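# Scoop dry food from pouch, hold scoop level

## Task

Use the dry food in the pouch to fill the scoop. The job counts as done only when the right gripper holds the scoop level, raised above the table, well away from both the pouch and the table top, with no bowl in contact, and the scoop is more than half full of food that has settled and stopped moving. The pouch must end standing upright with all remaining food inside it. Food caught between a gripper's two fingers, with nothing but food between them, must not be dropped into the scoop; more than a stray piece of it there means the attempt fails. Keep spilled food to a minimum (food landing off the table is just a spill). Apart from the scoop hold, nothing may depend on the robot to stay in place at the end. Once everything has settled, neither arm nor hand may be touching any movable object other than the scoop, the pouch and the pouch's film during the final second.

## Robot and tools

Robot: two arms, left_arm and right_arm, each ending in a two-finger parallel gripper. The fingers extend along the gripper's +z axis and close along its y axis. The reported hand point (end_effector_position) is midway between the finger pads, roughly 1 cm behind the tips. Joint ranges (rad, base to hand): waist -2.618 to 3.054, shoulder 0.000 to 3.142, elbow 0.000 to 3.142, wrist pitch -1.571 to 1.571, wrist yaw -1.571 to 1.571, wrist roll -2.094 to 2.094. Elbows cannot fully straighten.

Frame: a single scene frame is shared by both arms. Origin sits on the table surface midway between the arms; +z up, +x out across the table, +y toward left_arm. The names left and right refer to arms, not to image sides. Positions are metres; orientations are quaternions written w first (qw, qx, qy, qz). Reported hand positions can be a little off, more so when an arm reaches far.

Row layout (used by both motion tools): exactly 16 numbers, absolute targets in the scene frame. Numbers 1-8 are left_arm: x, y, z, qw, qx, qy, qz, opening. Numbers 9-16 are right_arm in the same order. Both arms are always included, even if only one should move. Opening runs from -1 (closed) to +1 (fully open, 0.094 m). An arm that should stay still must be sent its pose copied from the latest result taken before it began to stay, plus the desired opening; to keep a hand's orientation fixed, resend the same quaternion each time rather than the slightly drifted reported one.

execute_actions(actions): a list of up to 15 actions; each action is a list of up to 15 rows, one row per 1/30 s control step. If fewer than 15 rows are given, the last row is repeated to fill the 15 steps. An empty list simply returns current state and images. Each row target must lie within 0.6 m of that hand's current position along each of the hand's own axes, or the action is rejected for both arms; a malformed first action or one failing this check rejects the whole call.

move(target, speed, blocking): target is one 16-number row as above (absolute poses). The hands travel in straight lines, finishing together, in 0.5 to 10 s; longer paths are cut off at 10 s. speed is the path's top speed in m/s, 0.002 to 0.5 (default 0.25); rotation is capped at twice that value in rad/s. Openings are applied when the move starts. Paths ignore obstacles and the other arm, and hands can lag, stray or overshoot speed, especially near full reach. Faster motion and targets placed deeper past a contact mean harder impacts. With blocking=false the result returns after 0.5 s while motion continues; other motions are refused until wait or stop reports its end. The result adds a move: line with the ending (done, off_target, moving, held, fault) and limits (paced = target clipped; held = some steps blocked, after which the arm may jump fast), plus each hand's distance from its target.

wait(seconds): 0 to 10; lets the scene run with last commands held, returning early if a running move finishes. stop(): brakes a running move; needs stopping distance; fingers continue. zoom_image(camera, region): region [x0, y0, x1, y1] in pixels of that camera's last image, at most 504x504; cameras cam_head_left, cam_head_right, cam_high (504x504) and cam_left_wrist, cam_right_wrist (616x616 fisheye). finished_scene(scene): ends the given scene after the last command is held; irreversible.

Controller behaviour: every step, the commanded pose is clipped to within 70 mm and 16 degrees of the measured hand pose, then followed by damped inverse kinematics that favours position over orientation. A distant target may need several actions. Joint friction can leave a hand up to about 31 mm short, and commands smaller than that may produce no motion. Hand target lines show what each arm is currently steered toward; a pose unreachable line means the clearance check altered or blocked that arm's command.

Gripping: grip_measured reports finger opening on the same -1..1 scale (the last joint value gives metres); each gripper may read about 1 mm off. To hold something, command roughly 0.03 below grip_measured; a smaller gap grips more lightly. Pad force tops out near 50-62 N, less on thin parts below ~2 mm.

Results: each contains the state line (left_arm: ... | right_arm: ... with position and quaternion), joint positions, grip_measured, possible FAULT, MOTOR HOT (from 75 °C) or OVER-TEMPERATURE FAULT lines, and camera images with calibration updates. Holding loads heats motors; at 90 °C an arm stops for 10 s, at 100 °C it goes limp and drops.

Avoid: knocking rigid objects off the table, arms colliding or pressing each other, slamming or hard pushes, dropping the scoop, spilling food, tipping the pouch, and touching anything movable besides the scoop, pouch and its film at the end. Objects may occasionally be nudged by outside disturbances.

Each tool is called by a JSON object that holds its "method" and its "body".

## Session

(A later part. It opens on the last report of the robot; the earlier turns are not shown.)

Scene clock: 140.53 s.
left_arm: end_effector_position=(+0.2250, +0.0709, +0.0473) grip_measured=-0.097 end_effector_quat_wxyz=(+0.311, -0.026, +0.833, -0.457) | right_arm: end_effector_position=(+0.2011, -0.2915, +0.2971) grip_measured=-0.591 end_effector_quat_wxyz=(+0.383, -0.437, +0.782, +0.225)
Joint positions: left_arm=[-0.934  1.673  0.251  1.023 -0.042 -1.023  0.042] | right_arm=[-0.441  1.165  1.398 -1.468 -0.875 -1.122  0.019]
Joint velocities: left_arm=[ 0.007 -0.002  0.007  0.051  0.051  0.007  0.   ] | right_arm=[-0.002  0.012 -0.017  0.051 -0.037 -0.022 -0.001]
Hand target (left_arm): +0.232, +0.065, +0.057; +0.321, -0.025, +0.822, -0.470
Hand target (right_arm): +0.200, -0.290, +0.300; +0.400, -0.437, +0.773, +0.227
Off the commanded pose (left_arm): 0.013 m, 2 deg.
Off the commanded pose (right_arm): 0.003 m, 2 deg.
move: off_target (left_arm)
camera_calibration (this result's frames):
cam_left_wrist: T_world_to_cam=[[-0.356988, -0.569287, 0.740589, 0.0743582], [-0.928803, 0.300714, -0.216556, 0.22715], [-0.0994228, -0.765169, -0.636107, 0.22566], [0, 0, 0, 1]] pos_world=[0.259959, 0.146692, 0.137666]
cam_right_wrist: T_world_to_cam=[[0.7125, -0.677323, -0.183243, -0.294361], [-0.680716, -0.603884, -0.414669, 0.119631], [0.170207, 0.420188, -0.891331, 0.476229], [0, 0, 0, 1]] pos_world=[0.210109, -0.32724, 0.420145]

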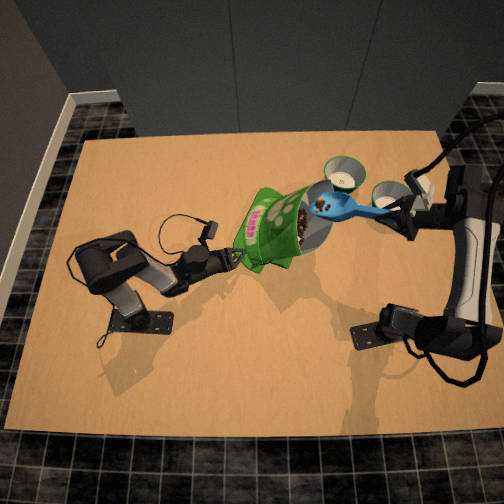

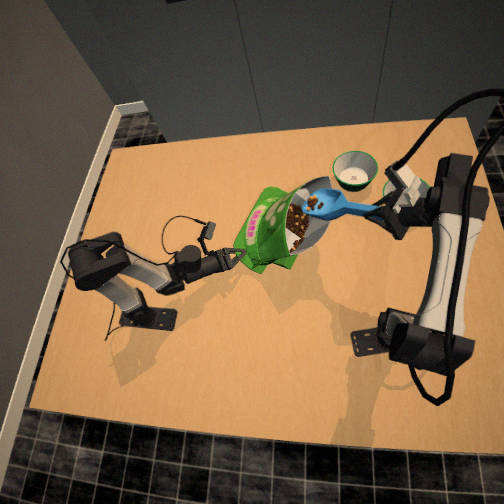

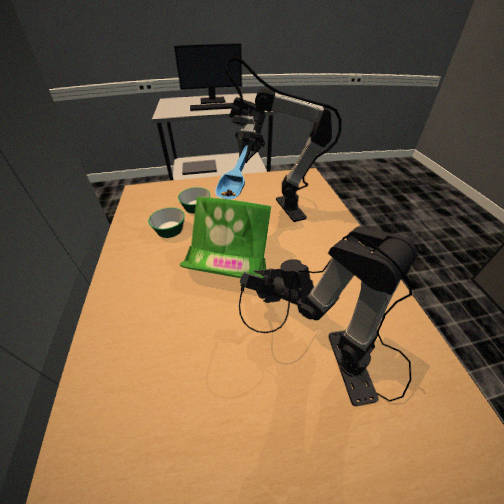

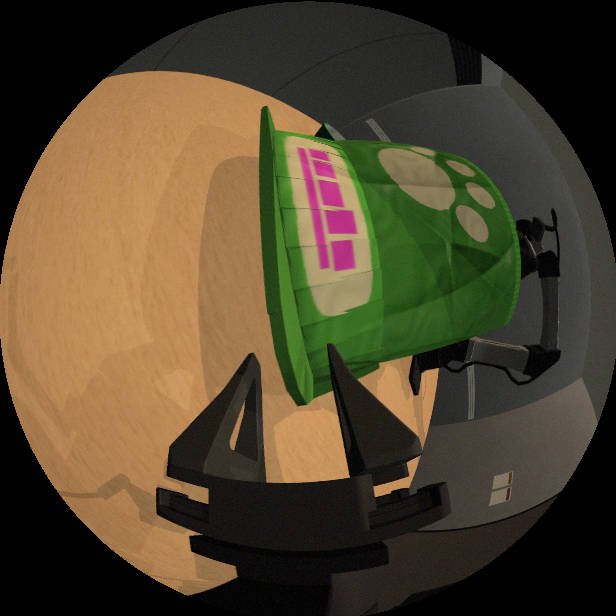

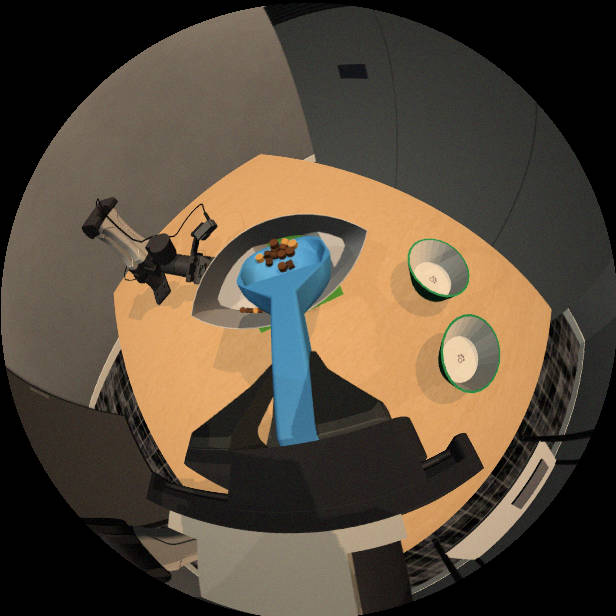

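{"method": "move", "body": {"target": [0.239,0.055,0.052,0.321,-0.025,0.821,-0.47,-0.4,0.20,-0.29,0.30,0.40,-0.436,0.772,0.227,-0.66], "speed": 0.03}}

{"method": "move", "body": {"target": [0.239,0.055,0.052,0.321,-0.025,0.821,-0.47,-1,0.20,-0.29,0.30,0.40,-0.436,0.772,0.227,-0.66], "speed": 0.03}}

{"method": "zoom_image", "body": {"camera": "cam_head_left", "region": [190,200,300,295]}}

Scene clock: 141.73 s.
left_arm: end_effector_position=(+0.2291, +0.0632, +0.0411) grip_measured=-0.397 end_effector_quat_wxyz=(+0.308, -0.025, +0.835, -0.456) | right_arm: end_effector_position=(+0.2011, -0.2916, +0.2971) grip_measured=-0.591 end_effector_quat_wxyz=(+0.383, -0.437, +0.782, +0.224)
Joint positions: left_arm=[-0.934  1.733  0.283  1.045 -0.038 -1.022  0.028] | right_arm=[-0.441  1.165  1.398 -1.468 -0.874 -1.122  0.019]
Joint velocities: left_arm=[ 0.002  0.002 -0.007  0.007 -0.037  0.007  0.   ] | right_arm=[ 0.007 -0.012 -0.002 -0.007  0.051 -0.095  0.001]
Hand target (left_arm): +0.239, +0.056, +0.052; +0.321, -0.025, +0.822, -0.470
Hand target (right_arm): +0.200, -0.290, +0.300; +0.400, -0.437, +0.773, +0.227
Off the commanded pose (left_arm): 0.017 m, 3 deg.
Off the commanded pose (right_arm): 0.003 m, 2 deg.
move: off_target (left_arm)
camera_calibration (this result's frames):
cam_left_wrist: T_world_to_cam=[[-0.355937, -0.571163, 0.73965, 0.0759707], [-0.928502, 0.305754, -0.210711, 0.231295], [-0.105801, -0.761766, -0.639155, 0.21764], [0, 0, 0, 1]] pos_world=[0.264825, 0.138463, 0.131651]
cam_right_wrist: T_world_to_cam=[[0.712397, -0.677476, -0.183074, -0.294478], [-0.68083, -0.603942, -0.414396, 0.119513], [0.170177, 0.419857, -0.891493, 0.476162], [0, 0, 0, 1]] pos_world=[0.210121, -0.327243, 0.420109]

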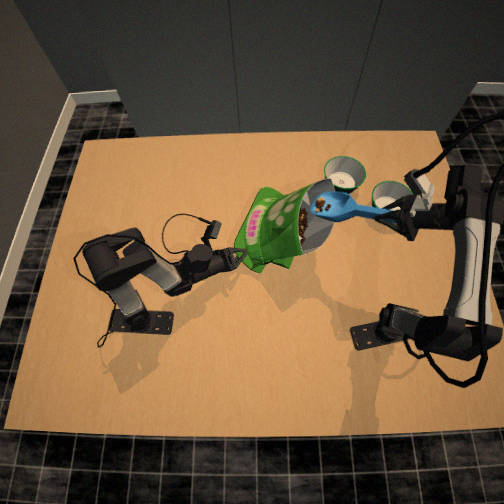

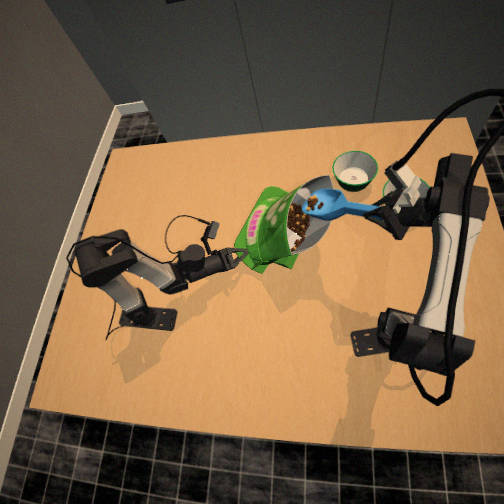

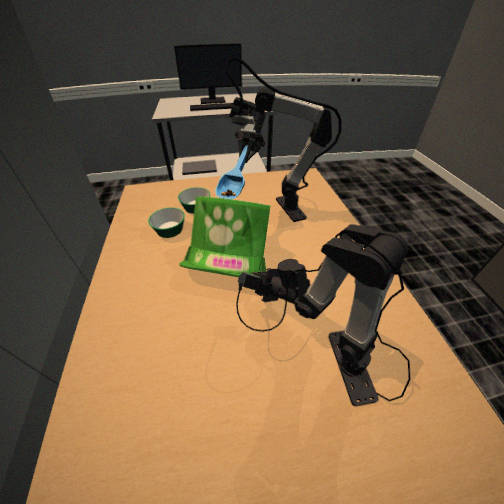

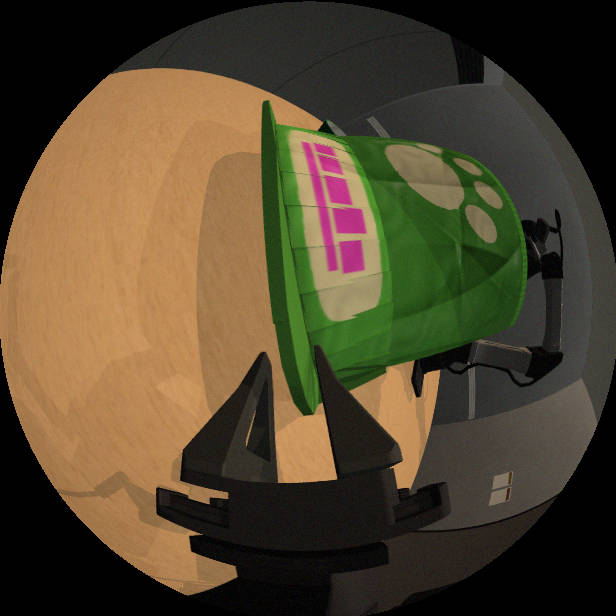

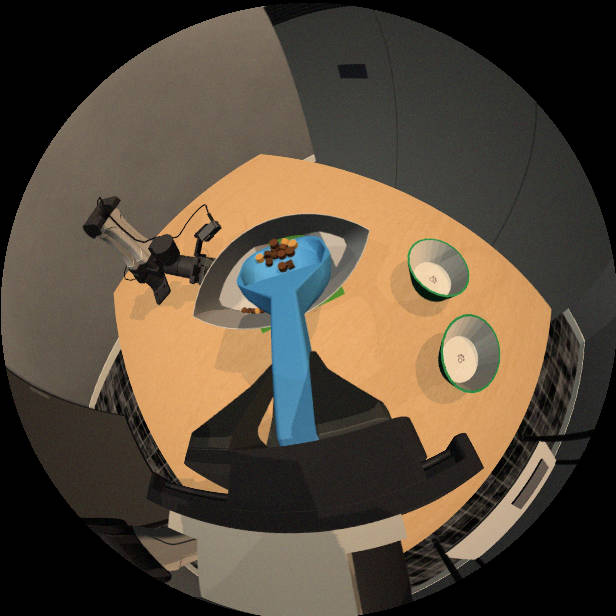

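Scene clock: 142.73 s.
left_arm: end_effector_position=(+0.2279, +0.0596, +0.0462) grip_measured=-0.844 end_effector_quat_wxyz=(+0.305, -0.024, +0.829, -0.468) | right_arm: end_effector_position=(+0.2011, -0.2916, +0.2970) grip_measured=-0.591 end_effector_quat_wxyz=(+0.383, -0.437, +0.782, +0.224)
Joint positions: left_arm=[-0.936  1.732  0.284  1.064 -0.024 -1.032  0.007] | right_arm=[-0.441  1.165  1.398 -1.468 -0.874 -1.122  0.019]
Joint velocities: left_arm=[ 0.002  0.007 -0.027 -0.022  0.022 -0.007  0.001] | right_arm=[-0.002  0.017  0.002  0.022 -0.066 -0.066  0.   ]
Hand target (left_arm): +0.239, +0.055, +0.052; +0.321, -0.025, +0.822, -0.470
Hand target (right_arm): +0.200, -0.290, +0.300; +0.400, -0.437, +0.773, +0.227
Off the commanded pose (left_arm): 0.013 m, 2 deg.
Off the commanded pose (right_arm): 0.004 m, 2 deg.
move: off_target (left_arm)
camera_calibration (this result's frames):
cam_left_wrist: T_world_to_cam=[[-0.361748, -0.548036, 0.754185, 0.0689909], [-0.9253, 0.309841, -0.218675, 0.231714], [-0.113836, -0.776952, -0.619182, 0.219816], [0, 0, 0, 1]] pos_world=[0.264385, 0.136801, 0.134744]
cam_right_wrist: T_world_to_cam=[[0.712295, -0.67763, -0.182905, -0.294595], [-0.680945, -0.604001, -0.414122, 0.119394], [0.170146, 0.419525, -0.891655, 0.476095], [0, 0, 0, 1]] pos_world=[0.210133, -0.327246, 0.420074]

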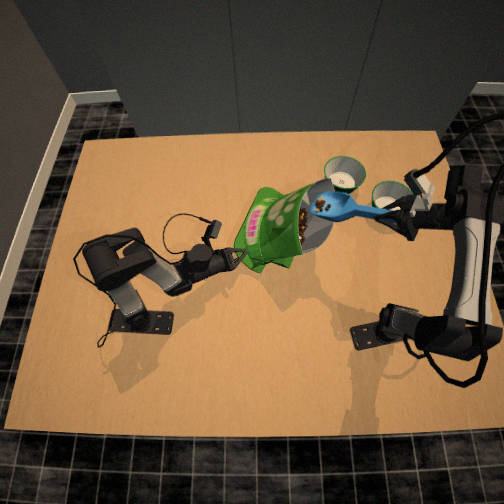

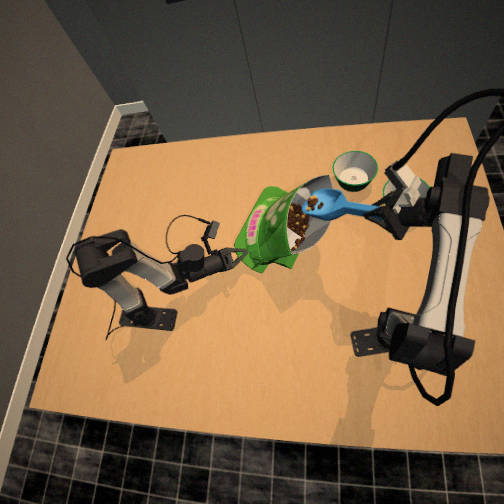

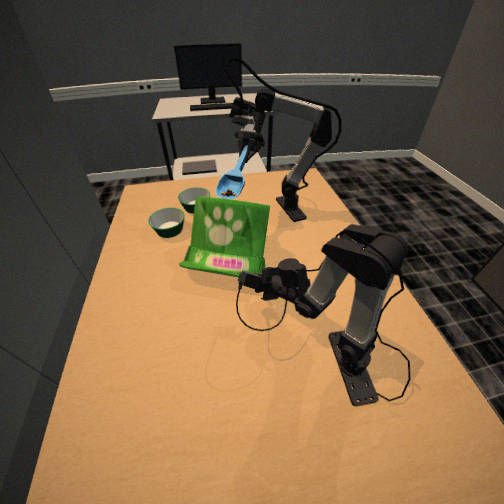

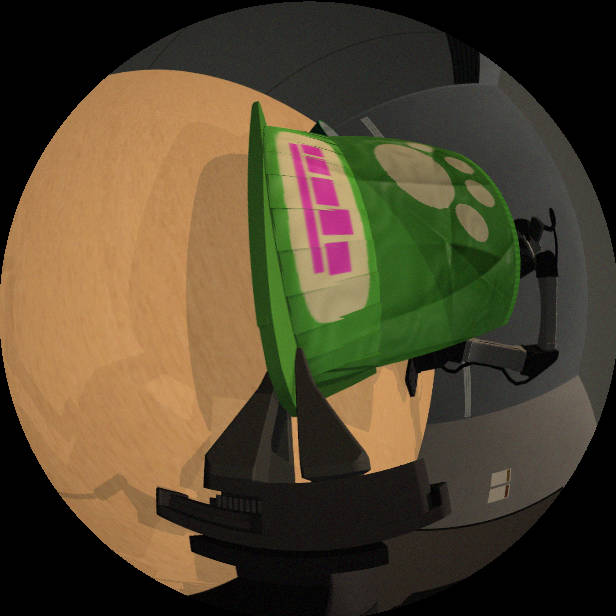

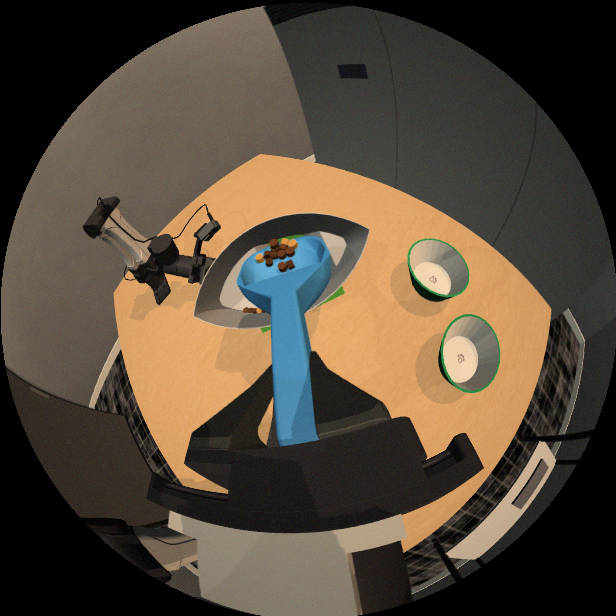

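Region (190, 200, 300, 295) of cam_head_left's 504x504 image, scaled by 4.582, with more detail than that image has; it fills the top 435 rows of this view, and the rest is white.

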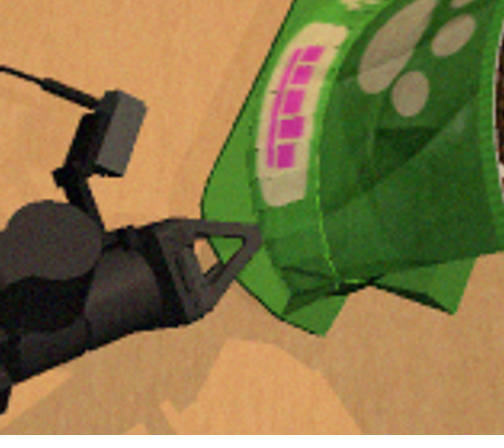

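{"method": "move", "body": {"target": [0.235,0.06,0.055,0.321,-0.025,0.821,-0.47,-0.92,0.20,-0.30,0.34,0.499,-0.403,0.713,0.282,-0.66], "speed": 0.1}}

{"method": "move", "body": {"target": [0.24,0.065,0.105,0.381,0.06,0.859,-0.334,-0.92,0.20,-0.30,0.34,0.499,-0.403,0.713,0.282,-0.66], "speed": 0.06}}

Scene clock: 145.17 s.
left_arm: end_effector_position=(+0.2278, +0.0596, +0.0462) grip_measured=-0.844 end_effector_quat_wxyz=(+0.305, -0.025, +0.829, -0.469) | right_arm: end_effector_position=(+0.1997, -0.3004, +0.3348) grip_measured=-0.591 end_effector_quat_wxyz=(+0.490, -0.409, +0.722, +0.268)
Joint positions: left_arm=[-0.936  1.732  0.284  1.064 -0.024 -1.035  0.007] | right_arm=[-0.628  1.165  1.398 -1.55  -1.172 -1.31   0.019]
Joint velocities: left_arm=[-0.007  0.012 -0.017  0.022  0.051 -0.051 -0.002] | right_arm=[-0.002  0.017  0.012 -0.022  0.037 -0.066  0.   ]
Hand target (left_arm): +0.235, +0.060, +0.055; +0.321, -0.025, +0.822, -0.470
Hand target (right_arm): +0.200, -0.300, +0.340; +0.501, -0.402, +0.714, +0.279
Off the commanded pose (left_arm): 0.011 m, 2 deg.
Off the commanded pose (right_arm): 0.005 m, 2 deg.
move: off_target (left_arm)
camera_calibration (this result's frames):
cam_left_wrist: T_world_to_cam=[[-0.360066, -0.547245, 0.755563, 0.0684574], [-0.925862, 0.309094, -0.21735, 0.231787], [-0.114597, -0.777807, -0.617968, 0.219949], [0, 0, 0, 1]] pos_world=[0.264457, 0.136897, 0.134576]
cam_right_wrist: T_world_to_cam=[[0.740569, -0.640393, -0.203604, -0.28016], [-0.597457, -0.488804, -0.635701, 0.22097], [0.307576, 0.592425, -0.7446, 0.488955], [0, 0, 0, 1]] pos_world=[0.189107, -0.36107, 0.447505]

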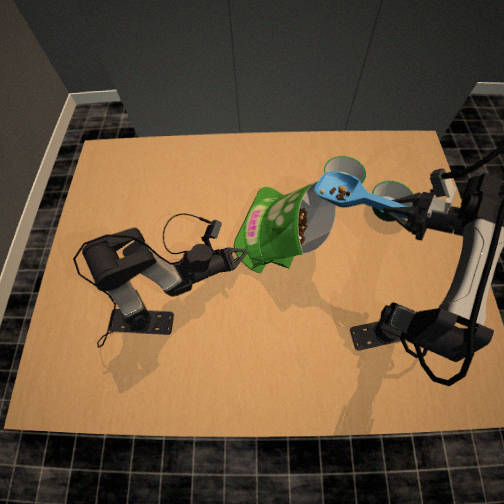

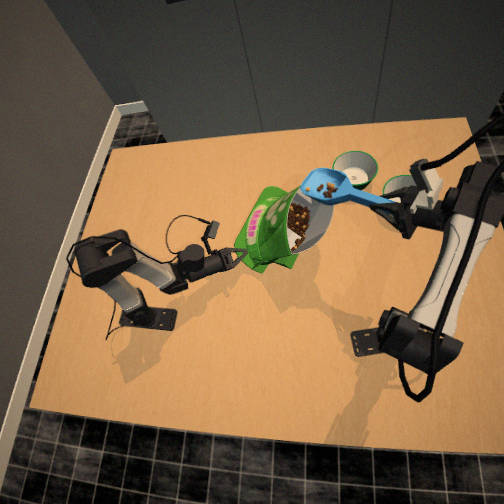

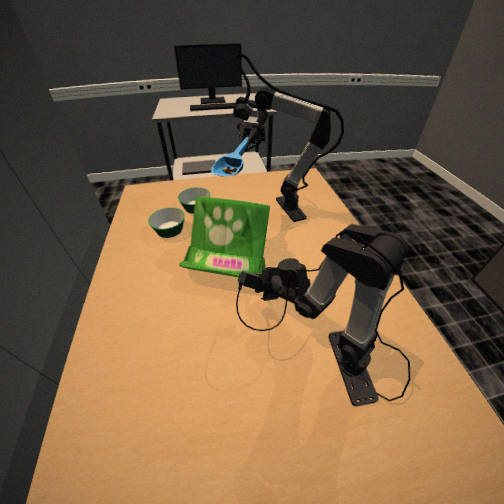

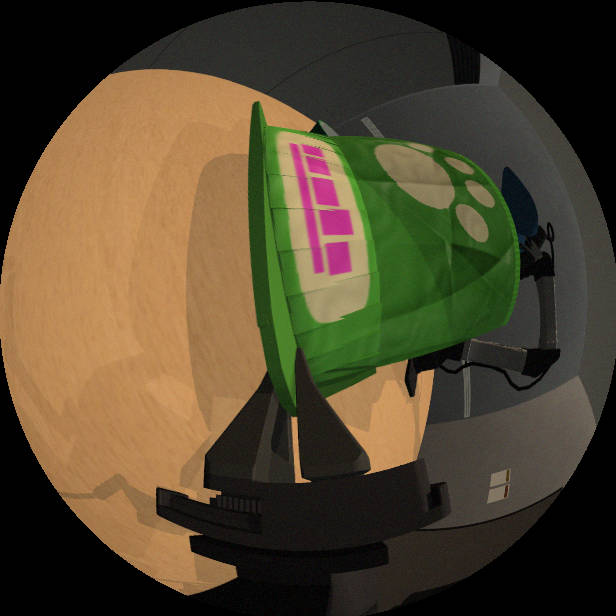

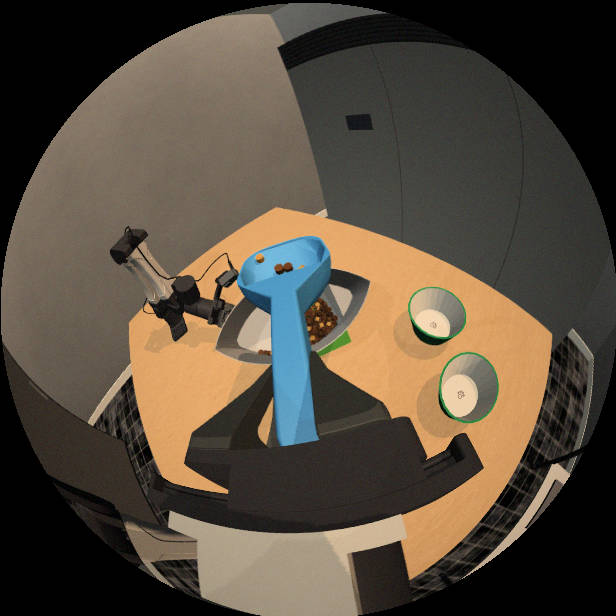

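Scene clock: 148.43 s.
left_arm: end_effector_position=(+0.2267, +0.0613, +0.0833) grip_measured=-0.845 end_effector_quat_wxyz=(+0.333, +0.058, +0.872, -0.353) | right_arm: end_effector_position=(+0.1976, -0.2991, +0.3347) grip_measured=-0.591 end_effector_quat_wxyz=(+0.490, -0.411, +0.720, +0.270)
Joint positions: left_arm=[-0.987  1.402  0.474  0.366 -0.136 -0.833  0.007] | right_arm=[-0.628  1.165  1.398 -1.567 -1.175 -1.329  0.019]
Joint velocities: left_arm=[ 0.002 -0.002 -0.007 -0.037 -0.037  0.022  0.001] | right_arm=[-0.012 -0.017 -0.007  0.007 -0.051  0.007 -0.   ]
Hand target (left_arm): +0.240, +0.065, +0.104; +0.381, +0.059, +0.860, -0.336
Hand target (right_arm): +0.200, -0.300, +0.340; +0.500, -0.403, +0.714, +0.281
Off the commanded pose (left_arm): 0.026 m, 6 deg.
Off the commanded pose (right_arm): 0.006 m, 2 deg.
move: off_target (left_arm)
camera_calibration (this result's frames):
cam_left_wrist: T_world_to_cam=[[-0.447993, -0.715702, 0.535792, 0.0895169], [-0.890813, 0.40819, -0.199584, 0.222752], [-0.0758623, -0.566702, -0.820423, 0.239232], [0, 0, 0, 1]] pos_world=[0.256682, 0.108716, 0.192767]
cam_right_wrist: T_world_to_cam=[[0.745549, -0.634518, -0.20382, -0.277011], [-0.593322, -0.492656, -0.6366, 0.218594], [0.303521, 0.595547, -0.743773, 0.490247], [0, 0, 0, 1]] pos_world=[0.187421, -0.360043, 0.447329]

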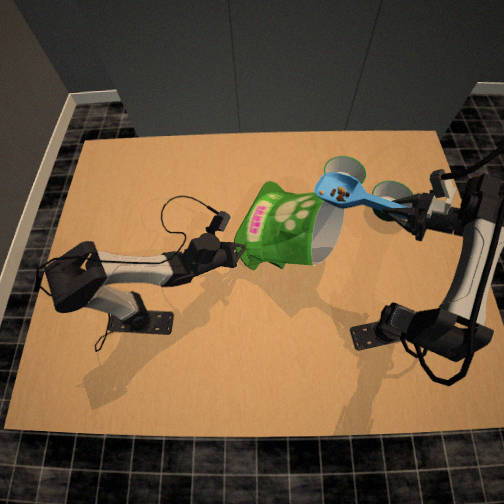

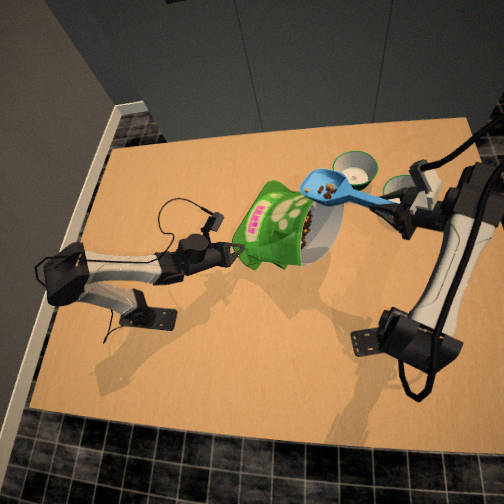

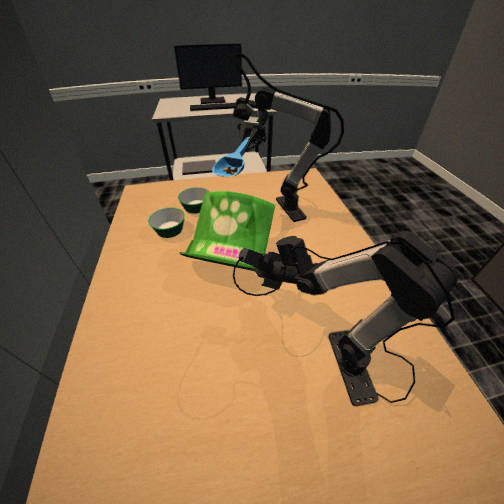

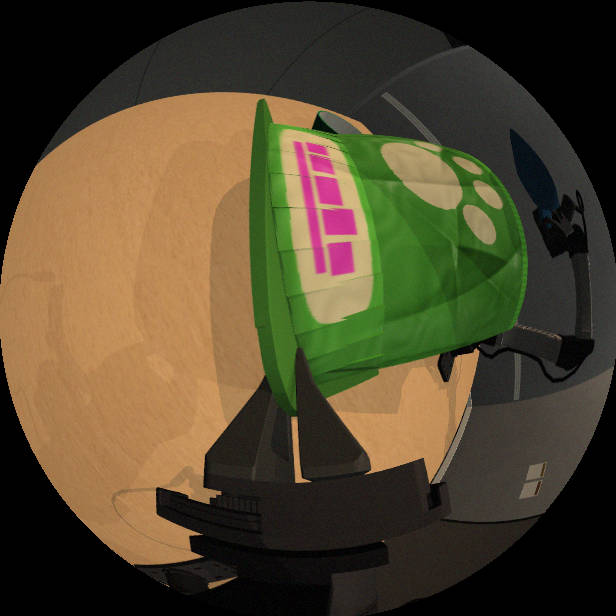

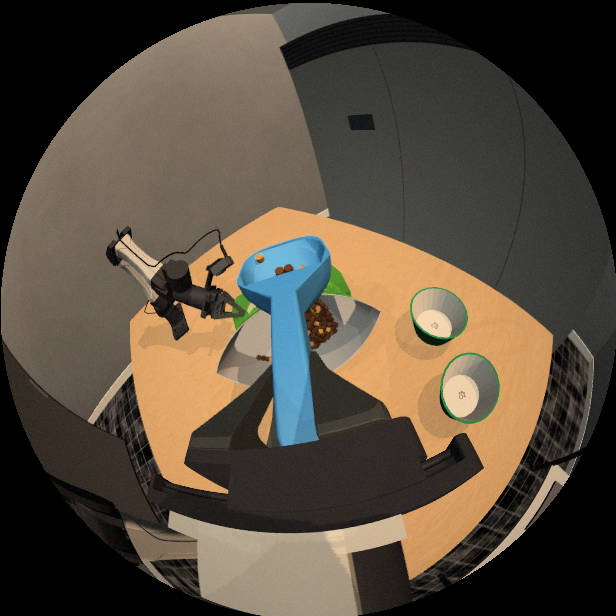

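{"method": "move", "body": {"target": [0.30,0.16,0.135,0.428,0.143,0.871,-0.19,-0.92,0.20,-0.30,0.34,0.499,-0.403,0.713,0.282,-0.66], "speed": 0.05}}

Scene clock: 152.97 s.
left_arm: end_effector_position=(+0.2658, +0.1352, +0.1146) grip_measured=-0.845 end_effector_quat_wxyz=(+0.357, +0.165, +0.882, -0.260) | right_arm: end_effector_position=(+0.1976, -0.2992, +0.3347) grip_measured=-0.591 end_effector_quat_wxyz=(+0.489, -0.411, +0.720, +0.270)
Joint positions: left_arm=[-0.679  1.17   0.558 -0.046  0.063 -0.396  0.007] | right_arm=[-0.628  1.165  1.398 -1.567 -1.175 -1.329  0.019]
Joint velocities: left_arm=[ 0.002  0.012  0.002 -0.037  0.007 -0.007 -0.002] | right_arm=[-0.012 -0.022  0.007 -0.007 -0.022  0.007 -0.   ]
Hand target (left_arm): +0.295, +0.160, +0.135; +0.422, +0.140, +0.874, -0.197
Hand target (right_arm): +0.200, -0.300, +0.340; +0.500, -0.403, +0.714, +0.281
Off the commanded pose (left_arm): 0.047 m, 12 deg.
Off the commanded pose (right_arm): 0.006 m, 2 deg.
move: off_target (left_arm)
camera_calibration (this result's frames):
cam_left_wrist: T_world_to_cam=[[-0.577632, -0.761159, 0.294921, 0.211307], [-0.816105, 0.546336, -0.188387, 0.19387], [-0.0177334, -0.349505, -0.936767, 0.278295], [0, 0, 0, 1]] pos_world=[0.285211, 0.152185, 0.234902]
cam_right_wrist: T_world_to_cam=[[0.745612, -0.634584, -0.203386, -0.27722], [-0.593206, -0.493017, -0.636428, 0.218355], [0.303594, 0.595178, -0.744039, 0.490184], [0, 0, 0, 1]] pos_world=[0.187411, -0.360014, 0.4473]

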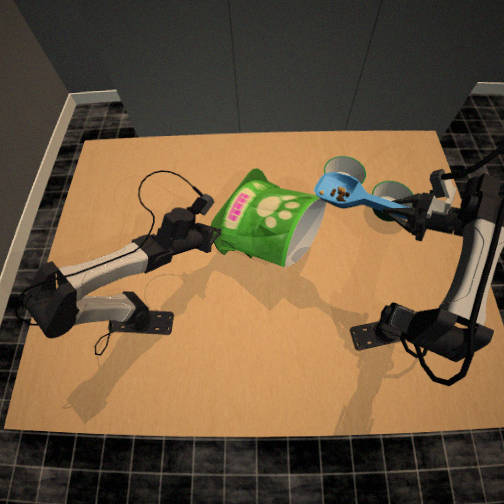

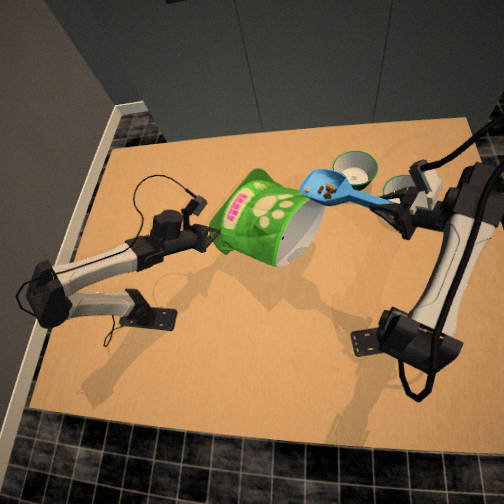

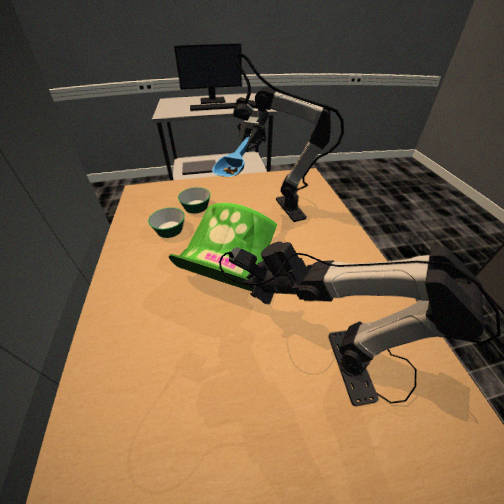

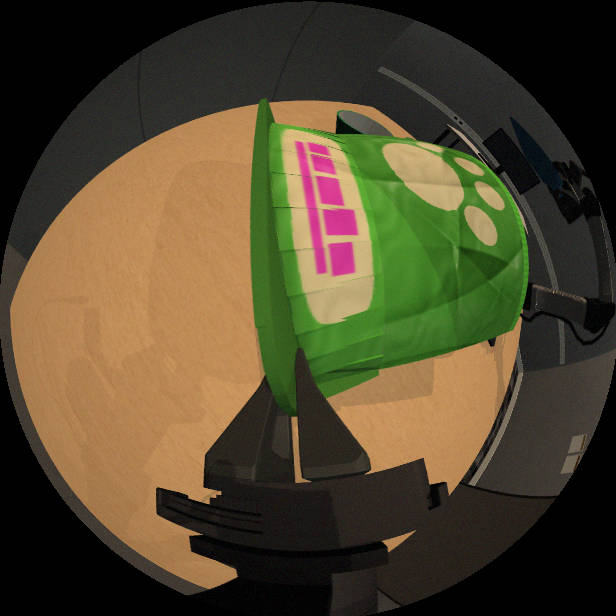

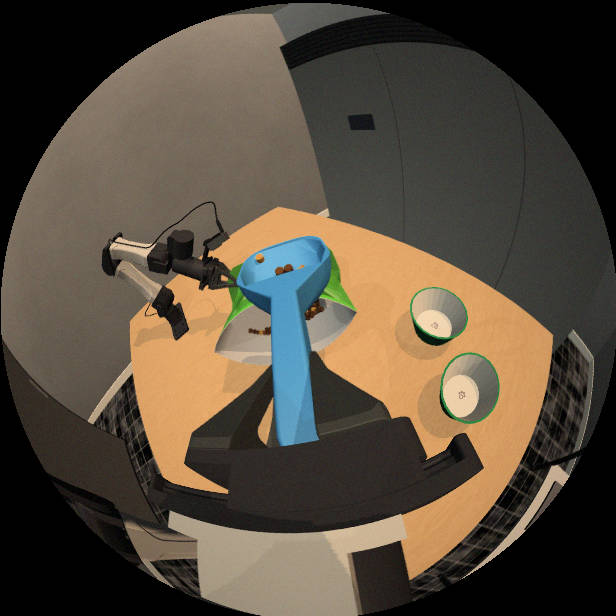

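{"method": "move", "body": {"target": [0.265,0.132,0.13,0.38,0.165,0.878,-0.24,-0.92,0.165,-0.265,0.235,0.333,-0.455,0.804,0.188,-0.66], "speed": 0.08}}

Scene clock: 156.30 s.
left_arm: end_effector_position=(+0.2594, +0.1298, +0.1157) grip_measured=-0.845 end_effector_quat_wxyz=(+0.355, +0.159, +0.885, -0.257) | right_arm: end_effector_position=(+0.1651, -0.2679, +0.2353) grip_measured=-0.591 end_effector_quat_wxyz=(+0.320, -0.452, +0.809, +0.194)
Joint positions: left_arm=[-0.724  1.165  0.565 -0.064  0.021 -0.433  0.007] | right_arm=[-0.217  0.968  1.117 -1.302 -0.665 -0.911  0.019]
Joint velocities: left_arm=[ 0.012  0.022  0.022 -0.037  0.022 -0.051 -0.001] | right_arm=[ 0.002  0.002  0.002 -0.007 -0.007 -0.051  0.001]
Hand target (left_arm): +0.265, +0.132, +0.130; +0.380, +0.165, +0.878, -0.241
Hand target (right_arm): +0.164, -0.266, +0.235; +0.331, -0.457, +0.803, +0.191
Off the commanded pose (left_arm): 0.016 m, 4 deg.
Off the commanded pose (right_arm): 0.003 m, 2 deg.
move: off_target (left_arm)
camera_calibration (this result's frames):
cam_left_wrist: T_world_to_cam=[[-0.56668, -0.768377, 0.29744, 0.201031], [-0.82367, 0.537493, -0.180745, 0.193981], [-0.0209918, -0.347417, -0.937476, 0.277915], [0, 0, 0, 1]] pos_world=[0.279531, 0.146757, 0.235805]
cam_right_wrist: T_world_to_cam=[[0.7018, -0.694771, -0.157382, -0.273068], [-0.706831, -0.651629, -0.275262, 0.0425233], [0.0886889, 0.304421, -0.9484, 0.413211], [0, 0, 0, 1]] pos_world=[0.185049, -0.287801, 0.360618]

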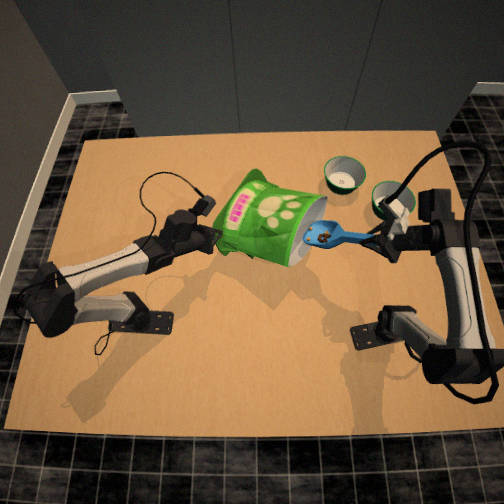

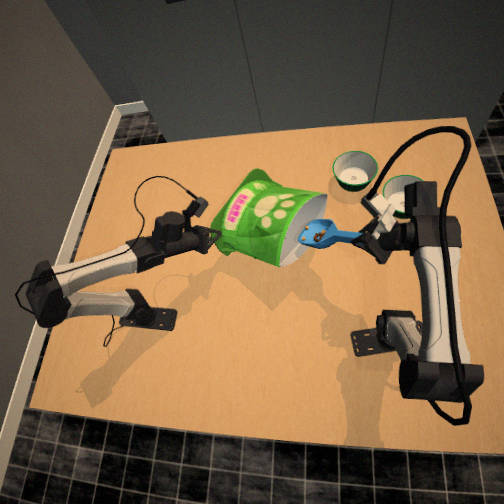

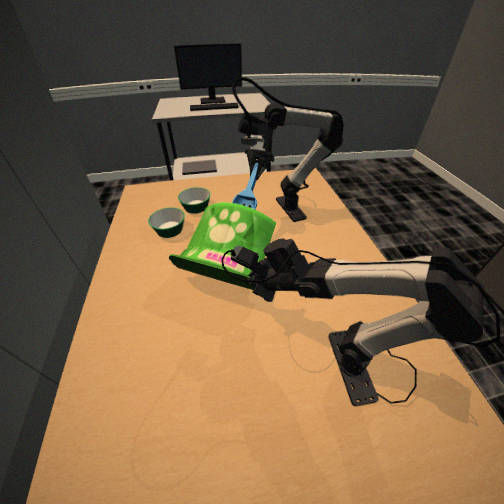

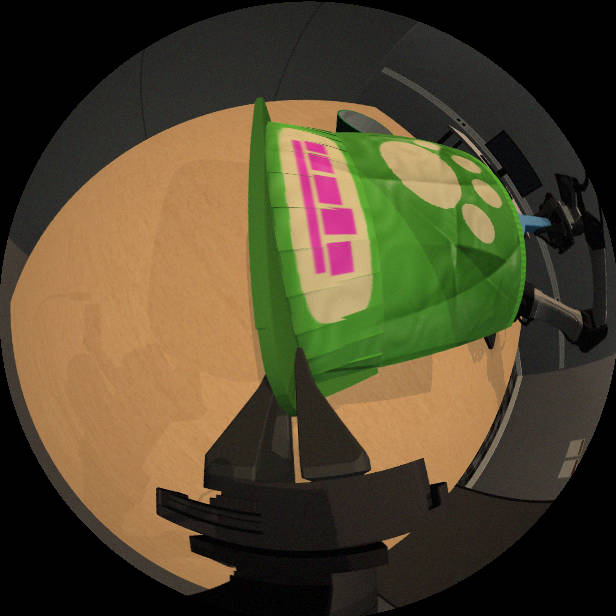

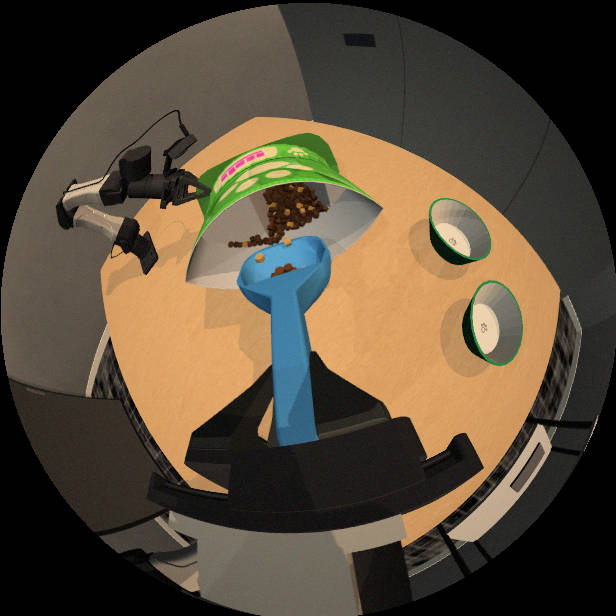

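{"method": "move", "body": {"target": [0.265,0.132,0.13,0.38,0.165,0.878,-0.24,-0.92,0.216,-0.22,0.212,0.225,-0.476,0.841,0.127,-0.66], "speed": 0.05}}

{"method": "zoom_image", "body": {"camera": "cam_right_wrist", "region": [150,150,420,360]}}

{"method": "zoom_image", "body": {"camera": "cam_head_right", "region": [250,170,380,280]}}

Scene clock: 159.40 s.
left_arm: end_effector_position=(+0.2585, +0.1299, +0.1148) grip_measured=-0.845 end_effector_quat_wxyz=(+0.351, +0.155, +0.886, -0.259) | right_arm: end_effector_position=(+0.2052, -0.2216, +0.2063) grip_measured=-0.591 end_effector_quat_wxyz=(+0.213, -0.477, +0.841, +0.143)
Joint positions: left_arm=[-0.724  1.165  0.565 -0.068  0.024 -0.444  0.007] | right_arm=[ 0.162  1.237  1.241 -1.186 -0.35  -0.622  0.019]
Joint velocities: left_arm=[-0.007  0.012 -0.027 -0.007 -0.007 -0.022  0.   ] | right_arm=[-0.002 -0.012 -0.002 -0.022 -0.007  0.037  0.   ]
Hand target (left_arm): +0.265, +0.132, +0.130; +0.380, +0.165, +0.878, -0.241
Hand target (right_arm): +0.216, -0.220, +0.212; +0.224, -0.477, +0.841, +0.128
Off the commanded pose (left_arm): 0.017 m, 4 deg.
Off the commanded pose (right_arm): 0.012 m, 2 deg.
move: off_target (left_arm, right_arm)
camera_calibration (this result's frames):
cam_left_wrist: T_world_to_cam=[[-0.560235, -0.769555, 0.306468, 0.198343], [-0.827809, 0.533326, -0.17406, 0.193884], [-0.0294983, -0.351211, -0.935832, 0.27962], [0, 0, 0, 1]] pos_world=[0.279866, 0.147438, 0.234639]
cam_right_wrist: T_world_to_cam=[[0.698383, -0.70779, -0.106276, -0.286308], [-0.713995, -0.699288, -0.0347516, 0.0342935], [-0.0497209, 0.100151, -0.993729, 0.360504], [0, 0, 0, 1]] pos_world=[0.242363, -0.21477, 0.329007]

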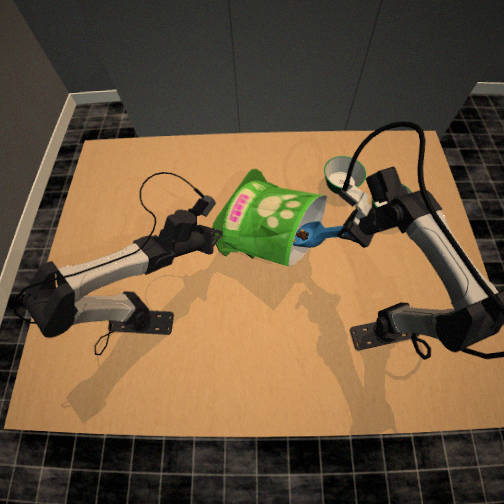

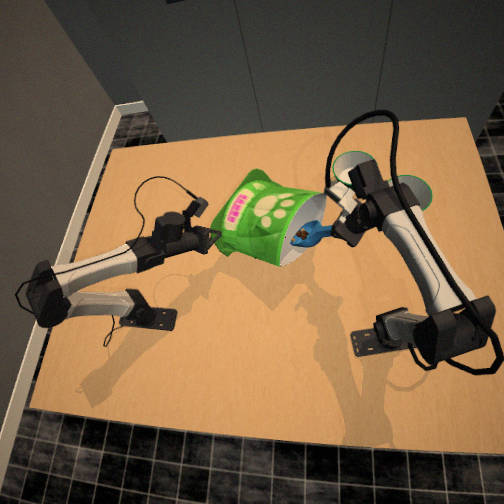

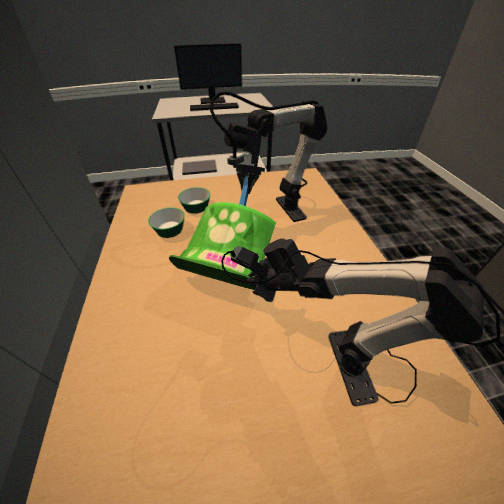

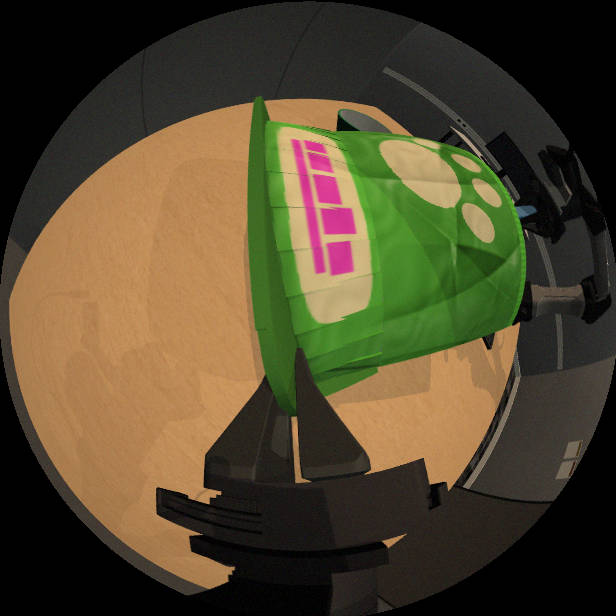

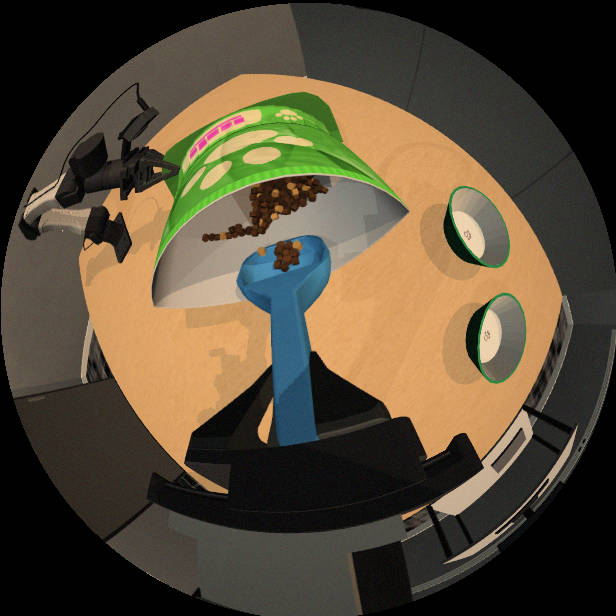

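Region (150, 150, 420, 360) of cam_right_wrist's 616x616 image, scaled by 1.867, with more detail than that image has.

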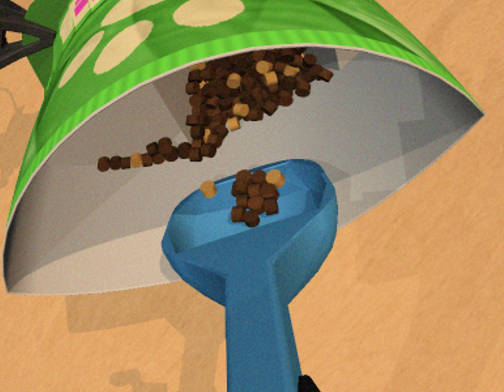

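Region (250, 170, 380, 280) of cam_head_right's 504x504 image, scaled by 3.877, with more detail than that image has; it fills the top 426 rows of this view, and the rest is white.

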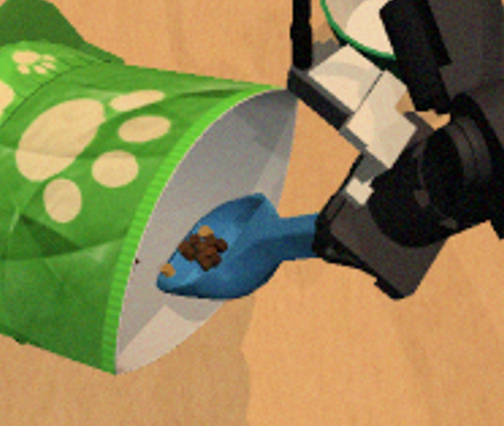

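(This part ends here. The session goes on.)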